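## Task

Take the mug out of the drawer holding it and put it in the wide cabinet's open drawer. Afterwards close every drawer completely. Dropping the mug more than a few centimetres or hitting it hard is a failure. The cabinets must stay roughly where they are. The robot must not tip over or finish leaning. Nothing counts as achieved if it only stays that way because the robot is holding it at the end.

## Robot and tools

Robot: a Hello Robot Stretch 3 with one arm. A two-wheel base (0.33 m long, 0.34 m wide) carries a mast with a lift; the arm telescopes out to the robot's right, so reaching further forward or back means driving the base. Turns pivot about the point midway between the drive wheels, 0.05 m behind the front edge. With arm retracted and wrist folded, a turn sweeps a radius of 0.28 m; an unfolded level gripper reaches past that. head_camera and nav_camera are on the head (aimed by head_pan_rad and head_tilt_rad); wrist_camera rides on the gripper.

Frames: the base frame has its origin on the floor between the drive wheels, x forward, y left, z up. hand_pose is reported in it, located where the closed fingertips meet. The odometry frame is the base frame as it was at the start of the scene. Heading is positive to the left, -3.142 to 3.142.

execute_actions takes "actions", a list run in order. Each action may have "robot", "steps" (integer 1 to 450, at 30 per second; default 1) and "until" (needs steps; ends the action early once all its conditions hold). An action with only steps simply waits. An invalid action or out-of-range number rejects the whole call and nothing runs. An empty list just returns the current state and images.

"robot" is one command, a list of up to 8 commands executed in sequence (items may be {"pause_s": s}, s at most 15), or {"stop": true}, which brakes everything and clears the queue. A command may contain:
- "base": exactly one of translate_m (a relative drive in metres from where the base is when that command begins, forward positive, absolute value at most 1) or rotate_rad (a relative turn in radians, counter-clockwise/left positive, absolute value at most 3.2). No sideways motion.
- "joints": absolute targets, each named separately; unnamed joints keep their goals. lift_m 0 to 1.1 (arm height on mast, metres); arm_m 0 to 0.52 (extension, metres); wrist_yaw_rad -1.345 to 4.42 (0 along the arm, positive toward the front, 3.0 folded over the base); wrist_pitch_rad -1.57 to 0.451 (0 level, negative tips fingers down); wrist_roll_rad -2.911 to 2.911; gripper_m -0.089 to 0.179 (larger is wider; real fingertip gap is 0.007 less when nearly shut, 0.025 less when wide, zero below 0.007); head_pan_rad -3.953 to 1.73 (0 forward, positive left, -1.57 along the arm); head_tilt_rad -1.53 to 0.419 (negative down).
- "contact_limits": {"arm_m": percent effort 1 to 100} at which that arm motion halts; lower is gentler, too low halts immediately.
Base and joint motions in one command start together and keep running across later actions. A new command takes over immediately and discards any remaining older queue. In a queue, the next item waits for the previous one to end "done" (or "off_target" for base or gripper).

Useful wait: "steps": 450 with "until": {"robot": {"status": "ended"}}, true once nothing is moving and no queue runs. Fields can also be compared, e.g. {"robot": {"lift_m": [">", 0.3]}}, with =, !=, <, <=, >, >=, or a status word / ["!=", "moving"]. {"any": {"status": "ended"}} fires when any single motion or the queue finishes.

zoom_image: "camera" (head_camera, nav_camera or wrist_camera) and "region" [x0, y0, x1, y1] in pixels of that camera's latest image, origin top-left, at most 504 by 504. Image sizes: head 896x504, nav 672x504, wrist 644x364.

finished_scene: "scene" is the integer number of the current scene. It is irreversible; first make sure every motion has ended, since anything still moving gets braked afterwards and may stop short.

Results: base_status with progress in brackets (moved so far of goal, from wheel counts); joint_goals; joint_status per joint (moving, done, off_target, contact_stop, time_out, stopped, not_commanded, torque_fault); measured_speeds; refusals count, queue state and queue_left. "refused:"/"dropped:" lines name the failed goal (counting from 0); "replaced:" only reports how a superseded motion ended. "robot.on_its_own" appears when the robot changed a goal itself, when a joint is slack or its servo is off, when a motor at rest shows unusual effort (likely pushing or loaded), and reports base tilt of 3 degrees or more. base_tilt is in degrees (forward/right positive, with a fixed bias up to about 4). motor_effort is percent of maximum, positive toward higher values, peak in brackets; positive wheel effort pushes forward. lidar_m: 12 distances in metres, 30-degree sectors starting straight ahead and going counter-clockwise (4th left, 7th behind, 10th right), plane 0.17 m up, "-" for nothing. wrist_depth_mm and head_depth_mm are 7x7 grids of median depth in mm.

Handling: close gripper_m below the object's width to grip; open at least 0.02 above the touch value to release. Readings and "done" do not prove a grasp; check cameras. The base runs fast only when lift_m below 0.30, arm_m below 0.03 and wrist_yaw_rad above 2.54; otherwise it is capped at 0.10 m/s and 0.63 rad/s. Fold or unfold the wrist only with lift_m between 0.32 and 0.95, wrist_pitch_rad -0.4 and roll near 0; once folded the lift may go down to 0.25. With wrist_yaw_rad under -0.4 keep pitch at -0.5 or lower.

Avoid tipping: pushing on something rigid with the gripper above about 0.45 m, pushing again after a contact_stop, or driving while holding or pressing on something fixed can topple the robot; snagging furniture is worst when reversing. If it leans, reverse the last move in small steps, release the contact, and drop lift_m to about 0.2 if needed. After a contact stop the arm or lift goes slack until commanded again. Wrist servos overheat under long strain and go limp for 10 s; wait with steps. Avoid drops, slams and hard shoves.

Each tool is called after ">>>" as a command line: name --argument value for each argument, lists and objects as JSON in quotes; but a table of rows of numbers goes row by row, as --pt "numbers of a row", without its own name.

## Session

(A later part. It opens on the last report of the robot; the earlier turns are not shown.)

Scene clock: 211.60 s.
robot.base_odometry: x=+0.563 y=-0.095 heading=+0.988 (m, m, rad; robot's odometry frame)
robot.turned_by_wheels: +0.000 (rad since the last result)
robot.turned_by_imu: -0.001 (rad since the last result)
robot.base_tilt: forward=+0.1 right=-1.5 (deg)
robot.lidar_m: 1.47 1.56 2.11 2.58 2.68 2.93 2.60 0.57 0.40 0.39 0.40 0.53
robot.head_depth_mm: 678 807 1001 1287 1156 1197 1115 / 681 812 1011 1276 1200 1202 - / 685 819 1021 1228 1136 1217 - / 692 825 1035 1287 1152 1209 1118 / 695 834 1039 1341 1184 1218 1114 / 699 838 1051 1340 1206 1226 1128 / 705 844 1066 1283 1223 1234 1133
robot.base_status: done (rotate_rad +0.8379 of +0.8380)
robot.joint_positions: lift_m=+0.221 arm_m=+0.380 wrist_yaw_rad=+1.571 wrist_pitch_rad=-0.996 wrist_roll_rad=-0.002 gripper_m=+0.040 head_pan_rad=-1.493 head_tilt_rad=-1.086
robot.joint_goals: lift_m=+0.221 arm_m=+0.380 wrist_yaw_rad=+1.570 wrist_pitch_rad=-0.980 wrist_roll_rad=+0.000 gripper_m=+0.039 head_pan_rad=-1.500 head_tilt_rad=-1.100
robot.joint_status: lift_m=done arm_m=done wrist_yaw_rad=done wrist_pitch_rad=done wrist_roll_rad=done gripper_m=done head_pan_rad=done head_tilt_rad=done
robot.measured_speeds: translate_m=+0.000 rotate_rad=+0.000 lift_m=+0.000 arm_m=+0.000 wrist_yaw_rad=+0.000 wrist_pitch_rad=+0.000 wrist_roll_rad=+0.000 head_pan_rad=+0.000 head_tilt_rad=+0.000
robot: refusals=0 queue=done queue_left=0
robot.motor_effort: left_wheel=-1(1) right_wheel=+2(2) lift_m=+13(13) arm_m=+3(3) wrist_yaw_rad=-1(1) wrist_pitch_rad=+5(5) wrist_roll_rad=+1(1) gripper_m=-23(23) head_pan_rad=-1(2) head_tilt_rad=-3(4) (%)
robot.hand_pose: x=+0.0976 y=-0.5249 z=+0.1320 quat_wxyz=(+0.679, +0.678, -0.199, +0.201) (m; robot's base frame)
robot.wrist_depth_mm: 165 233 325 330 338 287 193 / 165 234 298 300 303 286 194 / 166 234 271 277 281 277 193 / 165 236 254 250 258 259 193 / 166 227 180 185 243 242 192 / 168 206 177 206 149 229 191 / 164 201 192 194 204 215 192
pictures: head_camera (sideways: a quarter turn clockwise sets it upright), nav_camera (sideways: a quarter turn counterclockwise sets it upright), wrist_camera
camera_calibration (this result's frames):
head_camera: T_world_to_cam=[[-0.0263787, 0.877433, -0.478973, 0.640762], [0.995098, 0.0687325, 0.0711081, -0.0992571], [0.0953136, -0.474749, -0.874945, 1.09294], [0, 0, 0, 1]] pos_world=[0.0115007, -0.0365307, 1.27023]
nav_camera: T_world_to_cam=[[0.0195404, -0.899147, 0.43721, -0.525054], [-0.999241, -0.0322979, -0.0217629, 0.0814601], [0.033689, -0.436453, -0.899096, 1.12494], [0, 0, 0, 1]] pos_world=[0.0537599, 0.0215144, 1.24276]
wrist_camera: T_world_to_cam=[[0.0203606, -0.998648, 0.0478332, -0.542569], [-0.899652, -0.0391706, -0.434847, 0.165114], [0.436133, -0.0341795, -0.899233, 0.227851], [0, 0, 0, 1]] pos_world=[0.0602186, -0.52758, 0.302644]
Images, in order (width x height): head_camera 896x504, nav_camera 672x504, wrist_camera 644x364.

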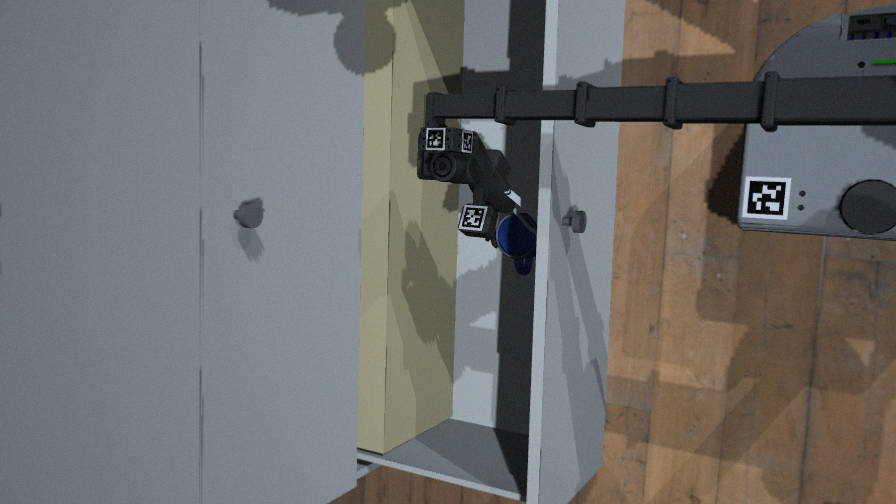

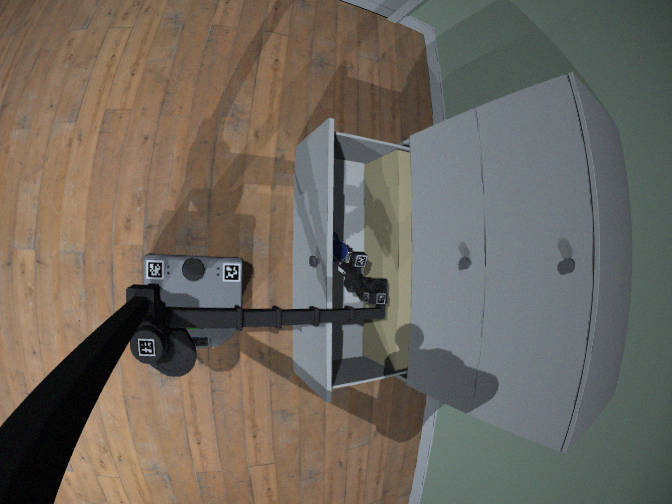

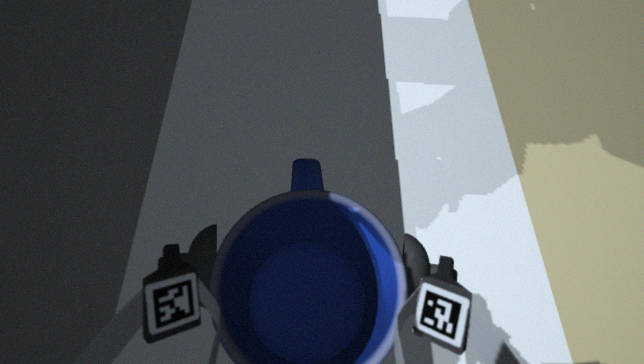

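>>> execute_actions --actions '[{"robot":[{"joints":{"lift_m":0.217}},{"joints":{"gripper_m":0.125}}],"steps":250,"until":{"robot":{"status":"ended"}}},{"robot":{"joints":{"lift_m":0.305}},"steps":100,"until":{"robot":{"lift_m":[">",0.29]}}}]'

Scene clock: 224.23 s.
robot.base_odometry: x=+0.563 y=-0.095 heading=+0.988 (m, m, rad; robot's odometry frame)
robot.turned_by_wheels: +0.000 (rad since the last result)
robot.turned_by_imu: -0.001 (rad since the last result)
robot.base_tilt: forward=+0.1 right=-1.6 (deg)
robot.lidar_m: 1.47 1.55 2.11 2.59 2.67 2.94 2.60 0.56 0.40 0.39 0.40 0.53
robot.head_depth_mm: 677 810 997 1292 1162 1191 1114 / 681 814 1012 1313 1234 1203 - / 685 822 1020 1278 1136 1213 - / 694 826 1034 1287 1149 1216 1115 / 696 834 1042 1339 1177 1221 1113 / 700 846 1053 1348 1201 1224 1133 / 705 850 1066 1283 1222 1234 1133
robot.base_status: done (rotate_rad +0.8379 of +0.8380)
robot.joint_positions: lift_m=+0.293 arm_m=+0.380 wrist_yaw_rad=+1.571 wrist_pitch_rad=-0.994 wrist_roll_rad=-0.002 gripper_m=+0.125 head_pan_rad=-1.493 head_tilt_rad=-1.086
robot.joint_goals: lift_m=+0.305 arm_m=+0.380 wrist_yaw_rad=+1.570 wrist_pitch_rad=-0.980 wrist_roll_rad=+0.000 gripper_m=+0.125 head_pan_rad=-1.500 head_tilt_rad=-1.100
robot.joint_status: lift_m=moving arm_m=done wrist_yaw_rad=done wrist_pitch_rad=done wrist_roll_rad=done gripper_m=done head_pan_rad=done head_tilt_rad=done
robot.measured_speeds: translate_m=+0.000 rotate_rad=+0.000 lift_m=+0.072 arm_m=+0.000 wrist_yaw_rad=+0.000 wrist_pitch_rad=+0.000 wrist_roll_rad=+0.000 head_pan_rad=+0.000 head_tilt_rad=+0.000
robot: refusals=0 queue=running queue_left=0
robot.motor_effort: left_wheel=-1(1) right_wheel=+3(3) lift_m=+30(31) arm_m=+2(2) wrist_yaw_rad=-1(0) wrist_pitch_rad=+4(5) wrist_roll_rad=+1(1) gripper_m=+1(93) head_pan_rad=-3(3) head_tilt_rad=-4(4) (%)
robot.hand_pose: x=+0.0982 y=-0.5249 z=+0.2034 quat_wxyz=(+0.678, +0.678, -0.200, +0.202) (m; robot's base frame)
robot.wrist_depth_mm: 165 234 422 440 428 286 194 / 166 234 387 402 404 283 193 / 166 236 358 368 368 283 192 / 166 237 333 336 344 279 193 / 166 221 309 314 318 281 192 / 163 - 288 278 295 247 192 / - 239 270 268 278 247 191
pictures: head_camera (sideways: a quarter turn clockwise sets it upright), nav_camera (sideways: a quarter turn counterclockwise sets it upright), wrist_camera
camera_calibration (this result's frames):
head_camera: T_world_to_cam=[[-0.0263791, 0.877443, -0.478954, 0.640738], [0.995098, 0.0687307, 0.0711079, -0.0992569], [0.095312, -0.474731, -0.874955, 1.09296], [0, 0, 0, 1]] pos_world=[0.0115006, -0.03653, 1.27023]
nav_camera: T_world_to_cam=[[0.0195408, -0.899156, 0.437191, -0.525029], [-0.999241, -0.032297, -0.0217619, 0.0814588], [0.0336874, -0.436434, -0.899105, 1.12495], [0, 0, 0, 1]] pos_world=[0.0537599, 0.0215156, 1.24276]
wrist_camera: T_world_to_cam=[[0.0202391, -0.998648, 0.0478864, -0.546002], [-0.898496, -0.0391751, -0.43723, 0.197109], [0.438514, -0.0341766, -0.898074, 0.291397], [0, 0, 0, 1]] pos_world=[0.0603708, -0.527583, 0.374025]
Images, in order (width x height): head_camera 896x504, nav_camera 672x504, wrist_camera 644x364.

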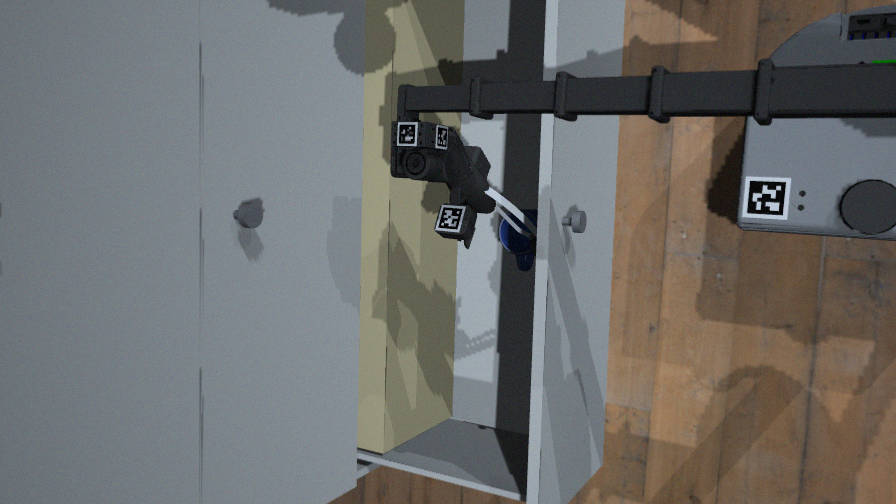

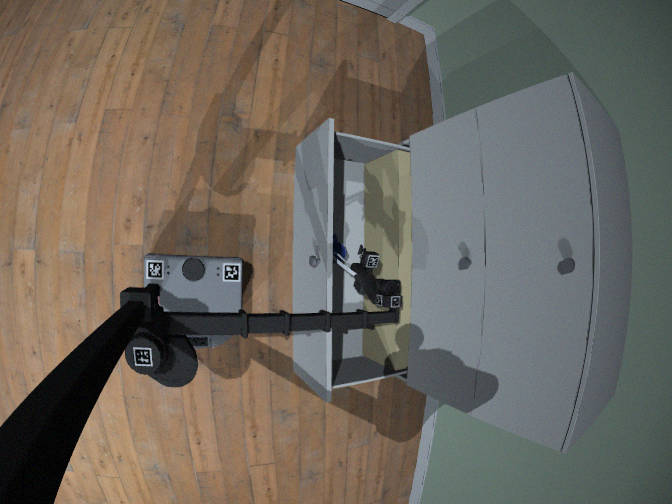

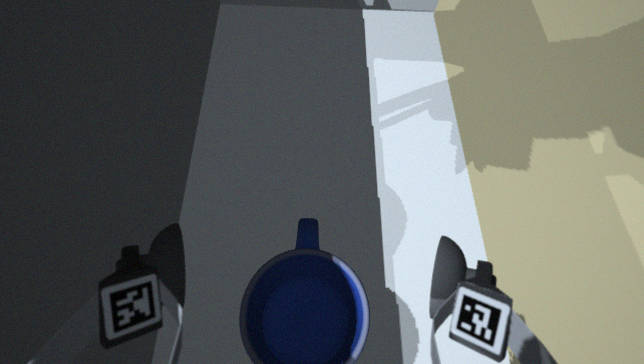

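>>> execute_actions --actions '[{"robot":{"joints":{"lift_m":0.33,"wrist_pitch_rad":0.05,"gripper_m":0.03}},"steps":100,"until":{"robot":{"wrist_pitch_rad":[">",-0.05],"lift_m":[">",0.322]}}},{"robot":{"joints":{"arm_m":0.085,"wrist_yaw_rad":1.9}},"steps":200,"until":{"robot":{"arm_m":["<",0.095]}}},{"robot":{"joints":{"lift_m":0.085}},"steps":200,"until":{"robot":{"status":"ended"}}},{"robot":{"joints":{"arm_m":0.155},"contact_limits":{"arm_m":25}},"steps":100,"until":{"robot":{"status":"ended"}}}]'

Scene clock: 236.17 s.
robot.base_odometry: x=+0.563 y=-0.095 heading=+0.988 (m, m, rad; robot's odometry frame)
robot.turned_by_wheels: +0.000 (rad since the last result)
robot.turned_by_imu: -0.002 (rad since the last result)
robot.base_tilt: forward=+0.2 right=-1.6 (deg)
robot.lidar_m: 1.47 1.55 2.11 2.58 2.67 2.94 2.60 0.56 0.40 0.39 0.40 0.53
robot.head_depth_mm: 678 809 1003 1296 1165 1189 1113 / 679 819 1005 1316 1182 1208 - / 688 822 1023 1322 1056 1203 - / 691 829 1033 1325 1150 1198 1119 / 696 836 1044 1338 1186 1206 1120 / 703 842 1056 1353 1215 1230 1122 / 704 849 1065 1290 1232 1229 1135
robot.base_status: done (rotate_rad +0.8379 of +0.8380)
robot.joint_positions: lift_m=+0.086 arm_m=+0.155 wrist_yaw_rad=+1.899 wrist_pitch_rad=+0.025 wrist_roll_rad=-0.002 gripper_m=+0.030 head_pan_rad=-1.493 head_tilt_rad=-1.086
robot.joint_goals: lift_m=+0.085 arm_m=+0.155 wrist_yaw_rad=+1.900 wrist_pitch_rad=+0.050 wrist_roll_rad=+0.000 gripper_m=+0.030 head_pan_rad=-1.500 head_tilt_rad=-1.100
robot.joint_status: lift_m=done arm_m=done wrist_yaw_rad=done wrist_pitch_rad=done wrist_roll_rad=done gripper_m=done head_pan_rad=done head_tilt_rad=done
robot.measured_speeds: translate_m=+0.000 rotate_rad=+0.000 lift_m=+0.000 arm_m=+0.000 wrist_yaw_rad=+0.000 wrist_pitch_rad=+0.000 wrist_roll_rad=+0.000 head_pan_rad=+0.000 head_tilt_rad=+0.000
robot: refusals=0 queue=done queue_left=0
robot.motor_effort: left_wheel=-1(1) right_wheel=+2(3) lift_m=+12(32) arm_m=+2(3) wrist_yaw_rad=+1(4) wrist_pitch_rad=+7(8) wrist_roll_rad=+1(1) gripper_m=+0(93) head_pan_rad=-1(2) head_tilt_rad=-4(4) (%)
robot.contact_limits: arm_m 25 (drawing in: default 21, maximum 34; extending or still: default 28, maximum 46)
robot.hand_pose: x=+0.2218 y=-0.2171 z=+0.2067 quat_wxyz=(+0.405, +0.569, -0.418, +0.581) (m; robot's base frame)
robot.wrist_depth_mm: - - - - - - 236 / - - - - - - 229 / - - - - - - 227 / - - - - - - 219 / 938 950 - - - 878 217 / 590 591 666 622 663 577 211 / 440 449 425 454 449 406 207
pictures: head_camera (sideways: a quarter turn clockwise sets it upright), nav_camera (sideways: a quarter turn counterclockwise sets it upright), wrist_camera
camera_calibration (this result's frames):
head_camera: T_world_to_cam=[[-0.0263809, 0.877465, -0.478915, 0.640686], [0.995098, 0.0687276, 0.0711075, -0.0992564], [0.095309, -0.474691, -0.874977, 1.09298], [0, 0, 0, 1]] pos_world=[0.0115005, -0.0365286, 1.27023]
nav_camera: T_world_to_cam=[[0.0195424, -0.899176, 0.437151, -0.524976], [-0.999241, -0.0322962, -0.0217599, 0.0814562], [0.0336843, -0.436394, -0.899125, 1.12498], [0, 0, 0, 1]] pos_world=[0.0537596, 0.0215183, 1.24276]
wrist_camera: T_world_to_cam=[[0.293399, -0.955046, 0.0424677, -0.291258], [-0.0804969, -0.0689456, -0.994368, 0.248928], [0.952595, 0.288328, -0.0971069, 0.0411312], [0, 0, 0, 1]] pos_world=[0.0663116, -0.272862, 0.263889]
Images, in order (width x height): head_camera 896x504, nav_camera 672x504, wrist_camera 644x364.

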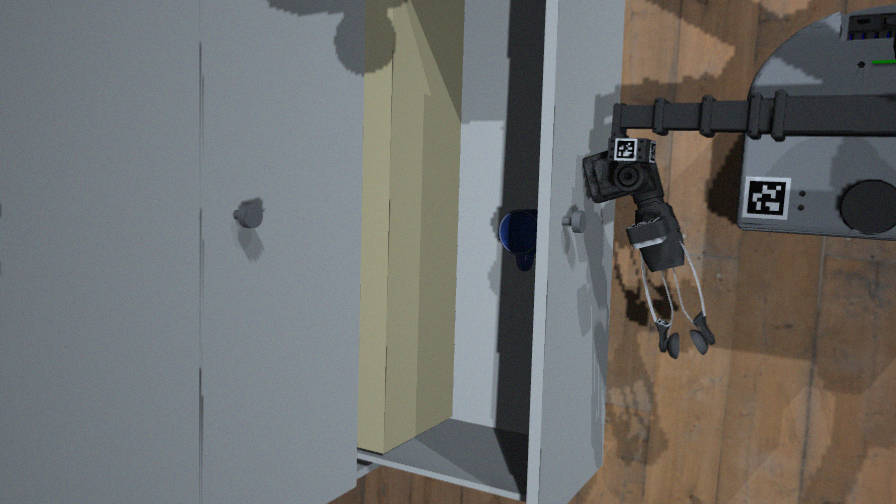

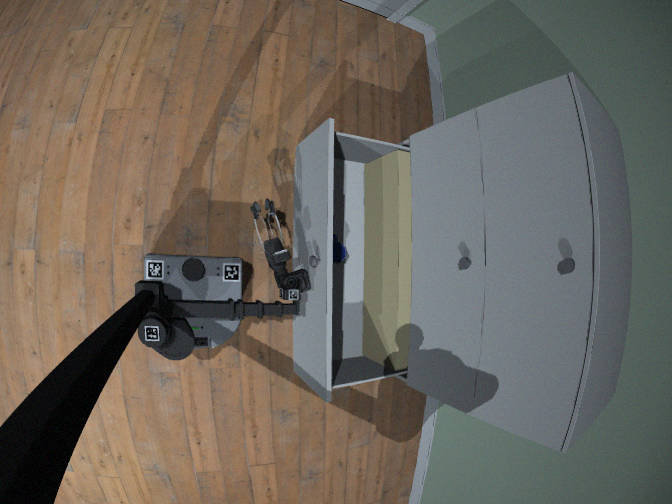

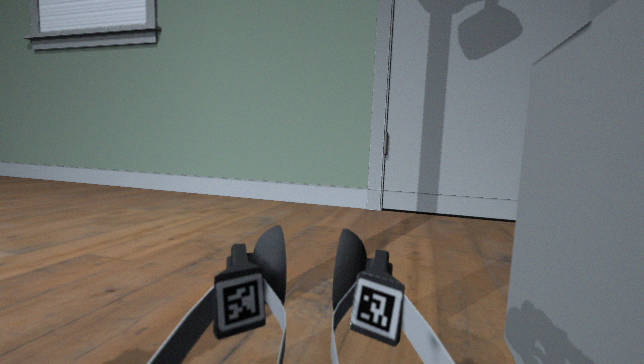

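>>> execute_actions --actions '[{"robot":{"joints":{"arm_m":0.44},"contact_limits":{"arm_m":25}},"steps":200,"until":{"robot":{"status":"ended"}}}]'

Scene clock: 246.03 s.
robot.base_odometry: x=+0.563 y=-0.095 heading=+0.988 (m, m, rad; robot's odometry frame)
robot.turned_by_wheels: +0.000 (rad since the last result)
robot.turned_by_imu: -0.001 (rad since the last result)
robot.base_tilt: forward=+0.3 right=-1.5 (deg)
robot.lidar_m: 1.47 1.55 2.10 2.59 2.68 2.94 2.59 1.70 0.70 0.67 0.69 1.54
robot.head_depth_mm: 676 808 1007 1244 1297 1189 1117 / 682 813 1009 1213 1308 1209 - / 686 823 1022 1230 1313 1215 - / 694 828 1035 1255 1327 1213 1112 / 695 835 1043 1312 1325 1213 1120 / 699 842 1057 1334 1341 1221 1131 / 706 850 1067 1451 1351 1232 1130
robot.base_status: done (rotate_rad +0.8379 of +0.8380)
robot.joint_positions: lift_m=+0.086 arm_m=+0.440 wrist_yaw_rad=+1.898 wrist_pitch_rad=+0.025 wrist_roll_rad=-0.002 gripper_m=+0.030 head_pan_rad=-1.493 head_tilt_rad=-1.087
robot.joint_goals: lift_m=+0.085 arm_m=+0.440 wrist_yaw_rad=+1.900 wrist_pitch_rad=+0.050 wrist_roll_rad=+0.000 gripper_m=+0.030 head_pan_rad=-1.500 head_tilt_rad=-1.100
robot.joint_status: lift_m=done arm_m=done wrist_yaw_rad=done wrist_pitch_rad=done wrist_roll_rad=done gripper_m=done head_pan_rad=done head_tilt_rad=done
robot.measured_speeds: translate_m=+0.000 rotate_rad=+0.000 lift_m=+0.000 arm_m=+0.000 wrist_yaw_rad=+0.000 wrist_pitch_rad=+0.000 wrist_roll_rad=+0.000 head_pan_rad=+0.000 head_tilt_rad=+0.000
robot: refusals=0 queue=done queue_left=0
robot.motor_effort: left_wheel=-1(2) right_wheel=+1(3) lift_m=+12(12) arm_m=+3(7) wrist_yaw_rad=+2(3) wrist_pitch_rad=+7(7) wrist_roll_rad=+1(1) gripper_m=+1(0) head_pan_rad=-2(2) head_tilt_rad=-3(4) (%)
robot.contact_limits: arm_m 25 (drawing in: default 21, maximum 34; extending or still: default 28, maximum 46)
robot.hand_pose: x=+0.2218 y=-0.5022 z=+0.2067 quat_wxyz=(+0.405, +0.569, -0.418, +0.581) (m; robot's base frame)
robot.wrist_depth_mm: - - - - - - 232 / - - - - - - 227 / - - - - - - 223 / - - - - - - 219 / 916 922 - - - 861 215 / 582 622 650 623 647 560 211 / 436 441 427 453 443 403 206
pictures: head_camera (sideways: a quarter turn clockwise sets it upright), nav_camera (sideways: a quarter turn counterclockwise sets it upright), wrist_camera
camera_calibration (this result's frames):
head_camera: T_world_to_cam=[[-0.0263898, 0.877578, -0.478708, 0.640417], [0.995099, 0.068711, 0.0711056, -0.0992538], [0.0952931, -0.474485, -0.87509, 1.09313], [0, 0, 0, 1]] pos_world=[0.0114999, -0.0365212, 1.27022]
nav_camera: T_world_to_cam=[[0.0195505, -0.899279, 0.436939, -0.5247], [-0.999242, -0.0322912, -0.0217493, 0.0814423], [0.0336679, -0.436182, -0.899228, 1.12511], [0, 0, 0, 1]] pos_world=[0.0537586, 0.0215322, 1.24277]
wrist_camera: T_world_to_cam=[[0.292718, -0.955255, 0.0424678, -0.563511], [-0.0805461, -0.0688883, -0.994368, 0.229316], [0.9528, 0.287649, -0.0971069, 0.12289], [0, 0, 0, 1]] pos_world=[0.0663308, -0.557849, 0.263889]
Images, in order (width x height): head_camera 896x504, nav_camera 672x504, wrist_camera 644x364.

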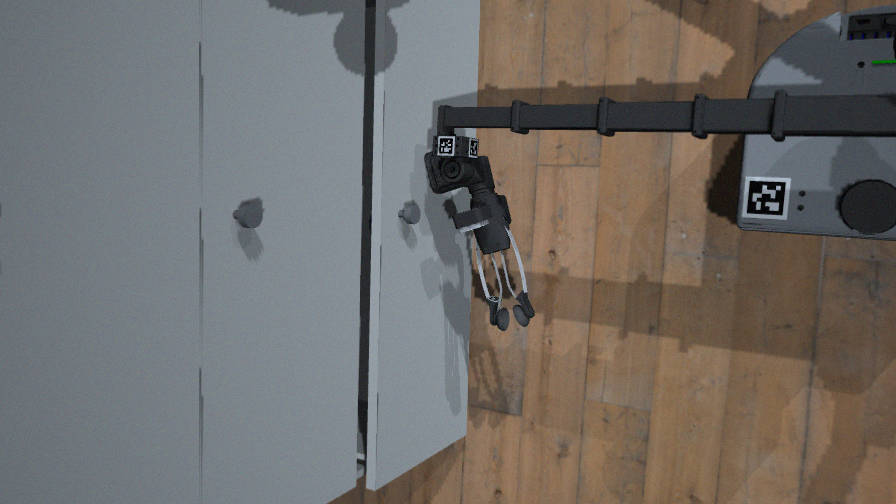

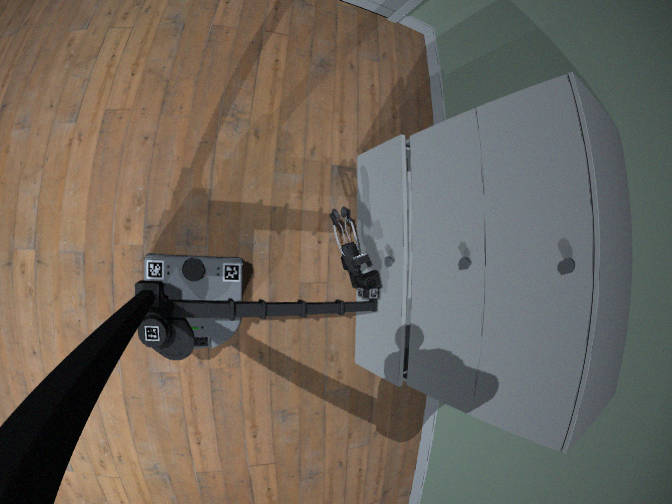

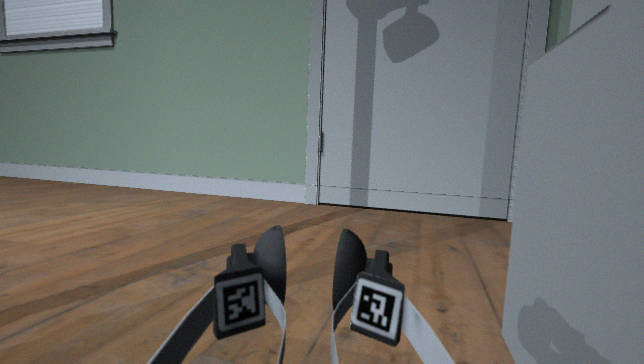

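>>> execute_actions --actions '[{"robot":{"joints":{"arm_m":0.484},"contact_limits":{"arm_m":14}},"steps":200,"until":{"robot":{"status":"ended"}}},{"steps":6},{"robot":{"joints":{"arm_m":0.44}},"steps":100,"until":{"robot":{"status":"ended"}}}]'

Scene clock: 250.70 s.
robot.base_odometry: x=+0.563 y=-0.095 heading=+0.988 (m, m, rad; robot's odometry frame)
robot.turned_by_wheels: +0.000 (rad since the last result)
robot.turned_by_imu: -0.001 (rad since the last result)
robot.base_tilt: forward=+0.1 right=-1.6 (deg)
robot.lidar_m: 1.47 1.55 2.11 2.58 2.68 2.93 2.60 1.70 0.74 0.71 0.73 1.54
robot.head_depth_mm: 676 807 1005 1327 1299 1192 1119 / 685 814 1018 1286 1305 1210 - / 686 820 1019 1295 1317 1212 - / 694 829 1033 1321 1321 1215 1114 / 693 837 1052 1392 1343 1219 1117 / 701 842 1057 1423 1342 1223 1125 / 708 848 1066 1467 1345 1239 1131
robot.base_status: done (rotate_rad +0.8380 of +0.8380)
robot.joint_positions: lift_m=+0.086 arm_m=+0.440 wrist_yaw_rad=+1.898 wrist_pitch_rad=+0.026 wrist_roll_rad=-0.002 gripper_m=+0.030 head_pan_rad=-1.493 head_tilt_rad=-1.087
robot.joint_goals: lift_m=+0.085 arm_m=+0.440 wrist_yaw_rad=+1.900 wrist_pitch_rad=+0.050 wrist_roll_rad=+0.000 gripper_m=+0.030 head_pan_rad=-1.500 head_tilt_rad=-1.100
robot.joint_status: lift_m=done arm_m=done wrist_yaw_rad=done wrist_pitch_rad=done wrist_roll_rad=done gripper_m=done head_pan_rad=done head_tilt_rad=done
robot.measured_speeds: translate_m=+0.000 rotate_rad=+0.000 lift_m=+0.000 arm_m=+0.000 wrist_yaw_rad=+0.000 wrist_pitch_rad=+0.000 wrist_roll_rad=+0.000 head_pan_rad=+0.000 head_tilt_rad=+0.000
robot: refusals=0 queue=done queue_left=0
robot.motor_effort: left_wheel=-1(2) right_wheel=+1(2) lift_m=+12(12) arm_m=-3(14) wrist_yaw_rad=+2(12) wrist_pitch_rad=+7(7) wrist_roll_rad=+1(1) gripper_m=+0(0) head_pan_rad=-2(3) head_tilt_rad=-4(4) (%)
robot.hand_pose: x=+0.2218 y=-0.5028 z=+0.2067 quat_wxyz=(+0.405, +0.569, -0.419, +0.580) (m; robot's base frame)
robot.wrist_depth_mm: - - - - - - 306 / - - - - - - 300 / - - - - - - 292 / - - - - - - 281 / 896 934 - - - - 279 / 586 594 655 627 668 651 272 / 438 445 428 465 440 471 273
pictures: head_camera (sideways: a quarter turn clockwise sets it upright), nav_camera (sideways: a quarter turn counterclockwise sets it upright), wrist_camera
replaced: robot.arm_m: its motion had ended contact_stop
camera_calibration (this result's frames):
head_camera: T_world_to_cam=[[-0.0264239, 0.878019, -0.477895, 0.639359], [0.995104, 0.0686452, 0.0710978, -0.0992436], [0.0952304, -0.473677, -0.875535, 1.09371], [0, 0, 0, 1]] pos_world=[0.0114977, -0.0364919, 1.27018]
nav_camera: T_world_to_cam=[[0.0195816, -0.899682, 0.436107, -0.523616], [-0.999243, -0.032271, -0.0217076, 0.081388], [0.0336035, -0.435352, -0.899633, 1.12564], [0, 0, 0, 1]] pos_world=[0.0537543, 0.0215868, 1.24278]
wrist_camera: T_world_to_cam=[[0.292435, -0.955346, 0.0423846, -0.564056], [-0.0804374, -0.0687389, -0.994387, 0.22936], [0.952896, 0.287384, -0.0969472, 0.122851], [0, 0, 0, 1]] pos_world=[0.0663341, -0.558408, 0.26389]
Images, in order (width x height): head_camera 896x504, nav_camera 672x504, wrist_camera 644x364.

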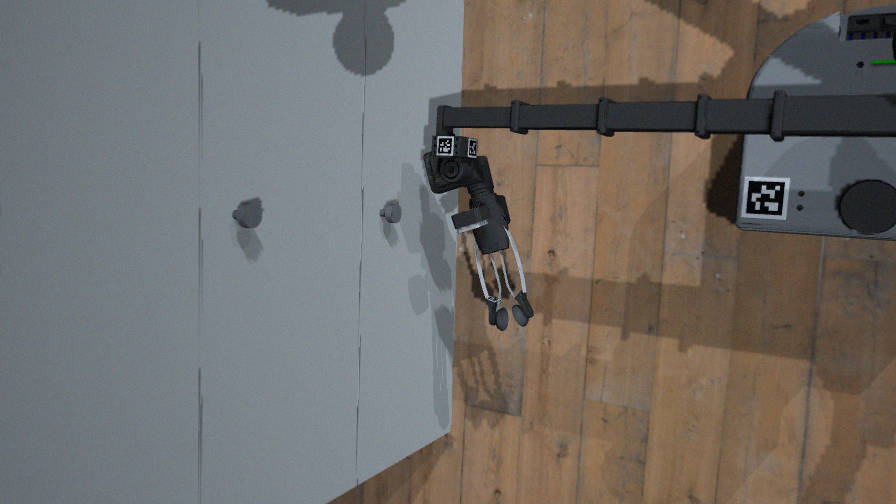

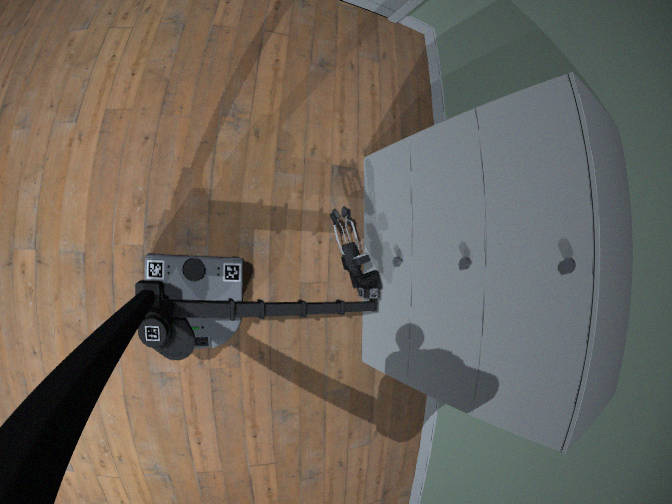

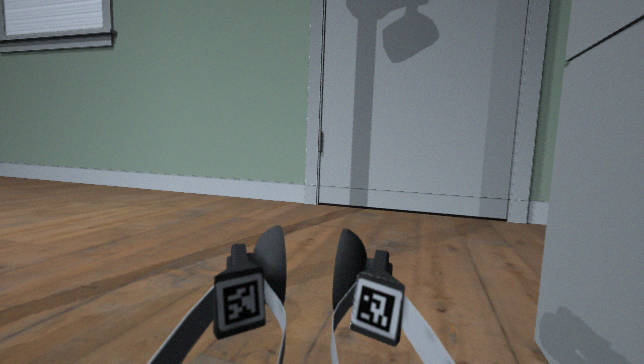

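>>> zoom_image --camera "head_camera" --region '[300, 400, 460, 504]'

Region (300, 400, 460, 504) of head_camera's 896x504 image, scaled by 3.150, with more detail than that image has; it fills the top 328 rows of this view, and the rest is white.

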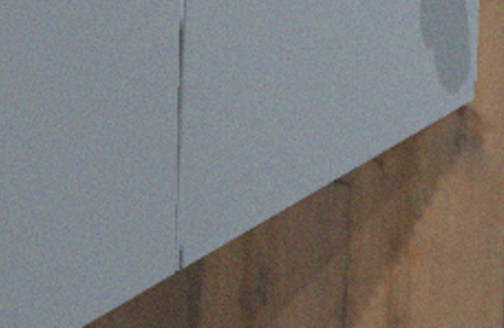

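>>> execute_actions --actions '[{"robot":{"joints":{"head_pan_rad":-3.95,"head_tilt_rad":-0.4}},"steps":100,"until":{"robot":{"status":"ended"}}}]'

Scene clock: 258.87 s.
robot.base_odometry: x=+0.563 y=-0.095 heading=+0.988 (m, m, rad; robot's odometry frame)
robot.turned_by_wheels: +0.000 (rad since the last result)
robot.turned_by_imu: -0.001 (rad since the last result)
robot.base_tilt: forward=+0.2 right=-1.5 (deg)
robot.lidar_m: 1.47 1.55 2.11 2.58 2.67 2.94 2.61 1.70 0.74 0.71 0.73 1.54
robot.head_depth_mm: - - - - - - - / 2796 2944 3159 3261 2363 1854 - / 2996 3193 3389 3458 2381 1820 1468 / 3270 3481 3679 3510 2425 1818 1481 / 3501 3840 3947 3585 2420 1837 1477 / 3397 3522 3702 3637 2429 1865 1491 / 3143 3274 3372 3496 2485 1859 1490
robot.base_status: done (rotate_rad +0.8379 of +0.8380)
robot.joint_positions: lift_m=+0.086 arm_m=+0.440 wrist_yaw_rad=+1.898 wrist_pitch_rad=+0.026 wrist_roll_rad=-0.002 gripper_m=+0.030 head_pan_rad=-3.943 head_tilt_rad=-0.409
robot.joint_goals: lift_m=+0.085 arm_m=+0.440 wrist_yaw_rad=+1.900 wrist_pitch_rad=+0.050 wrist_roll_rad=+0.000 gripper_m=+0.030 head_pan_rad=-3.950 head_tilt_rad=-0.400
robot.joint_status: lift_m=done arm_m=done wrist_yaw_rad=done wrist_pitch_rad=done wrist_roll_rad=done gripper_m=done head_pan_rad=done head_tilt_rad=done
robot.measured_speeds: translate_m=+0.000 rotate_rad=+0.000 lift_m=+0.000 arm_m=+0.000 wrist_yaw_rad=+0.000 wrist_pitch_rad=+0.000 wrist_roll_rad=+0.000 head_pan_rad=+0.000 head_tilt_rad=+0.000
robot: refusals=0 queue=done queue_left=0
robot.motor_effort: left_wheel=+0(0) right_wheel=+1(1) lift_m=+11(12) arm_m=-3(2) wrist_yaw_rad=+3(2) wrist_pitch_rad=+7(7) wrist_roll_rad=+1(1) gripper_m=+0(0) head_pan_rad=-2(38) head_tilt_rad=+4(27) (%)
robot.hand_pose: x=+0.2218 y=-0.5028 z=+0.2067 quat_wxyz=(+0.405, +0.569, -0.419, +0.580) (m; robot's base frame)
robot.wrist_depth_mm: - - - - - - 304 / - - - - - - 299 / - - - - - - 292 / - - - - - - 287 / 912 950 - - - - 280 / 591 600 648 630 655 649 276 / 422 445 426 451 444 473 270
pictures: head_camera (sideways: a quarter turn clockwise sets it upright), nav_camera (sideways: a quarter turn counterclockwise sets it upright), wrist_camera
camera_calibration (this result's frames):
head_camera: T_world_to_cam=[[0.236671, -0.303893, -0.922841, 1.21767], [-0.689844, -0.721414, 0.0606454, -0.075418], [-0.68418, 0.622263, -0.380376, 0.454399], [0, 0, 0, 1]] pos_world=[-0.0293231, 0.032877, 1.30113]
nav_camera: T_world_to_cam=[[-0.260238, 0.340424, 0.903542, -1.13107], [0.732182, 0.67961, -0.0451704, 0.101403], [-0.629433, 0.649802, -0.426112, 0.513819], [0, 0, 0, 1]] pos_world=[-0.0451791, -0.0177515, 1.2455]
wrist_camera: T_world_to_cam=[[0.292434, -0.955346, 0.0423846, -0.564056], [-0.0804375, -0.0687389, -0.994387, 0.22936], [0.952897, 0.287384, -0.0969472, 0.122851], [0, 0, 0, 1]] pos_world=[0.0663341, -0.558408, 0.26389]
Images, in order (width x height): head_camera 896x504, nav_camera 672x504, wrist_camera 644x364.

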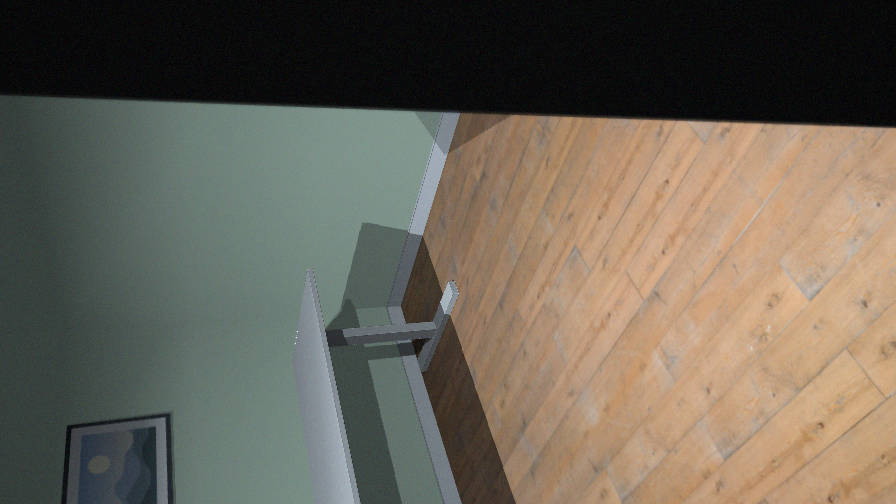

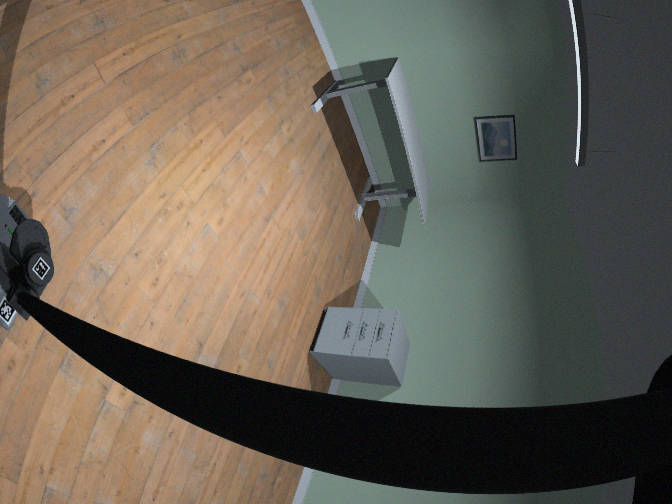

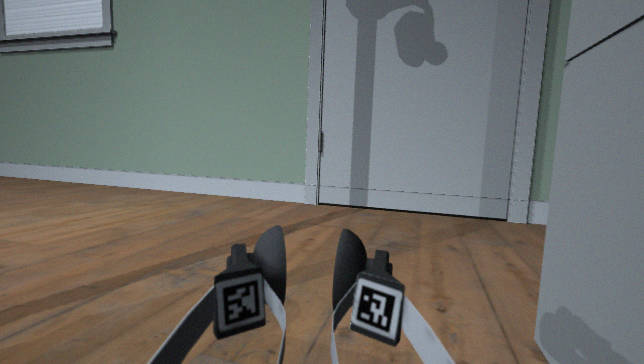

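>>> zoom_image --camera "nav_camera" --region '[300, 295, 420, 395]'

Region (300, 295, 420, 395) of nav_camera's 672x504 image, scaled by 4.200, with more detail than that image has.

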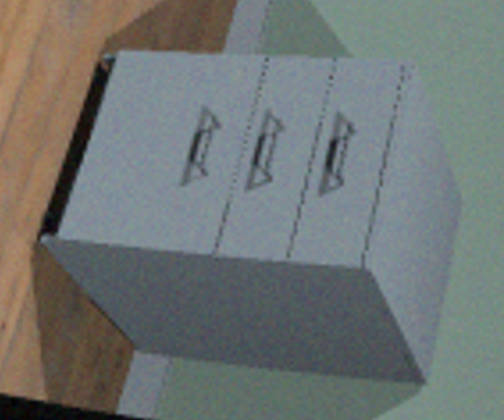

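All shut.

>>> finished_scene --scene 2

The scene is finished: the task was done.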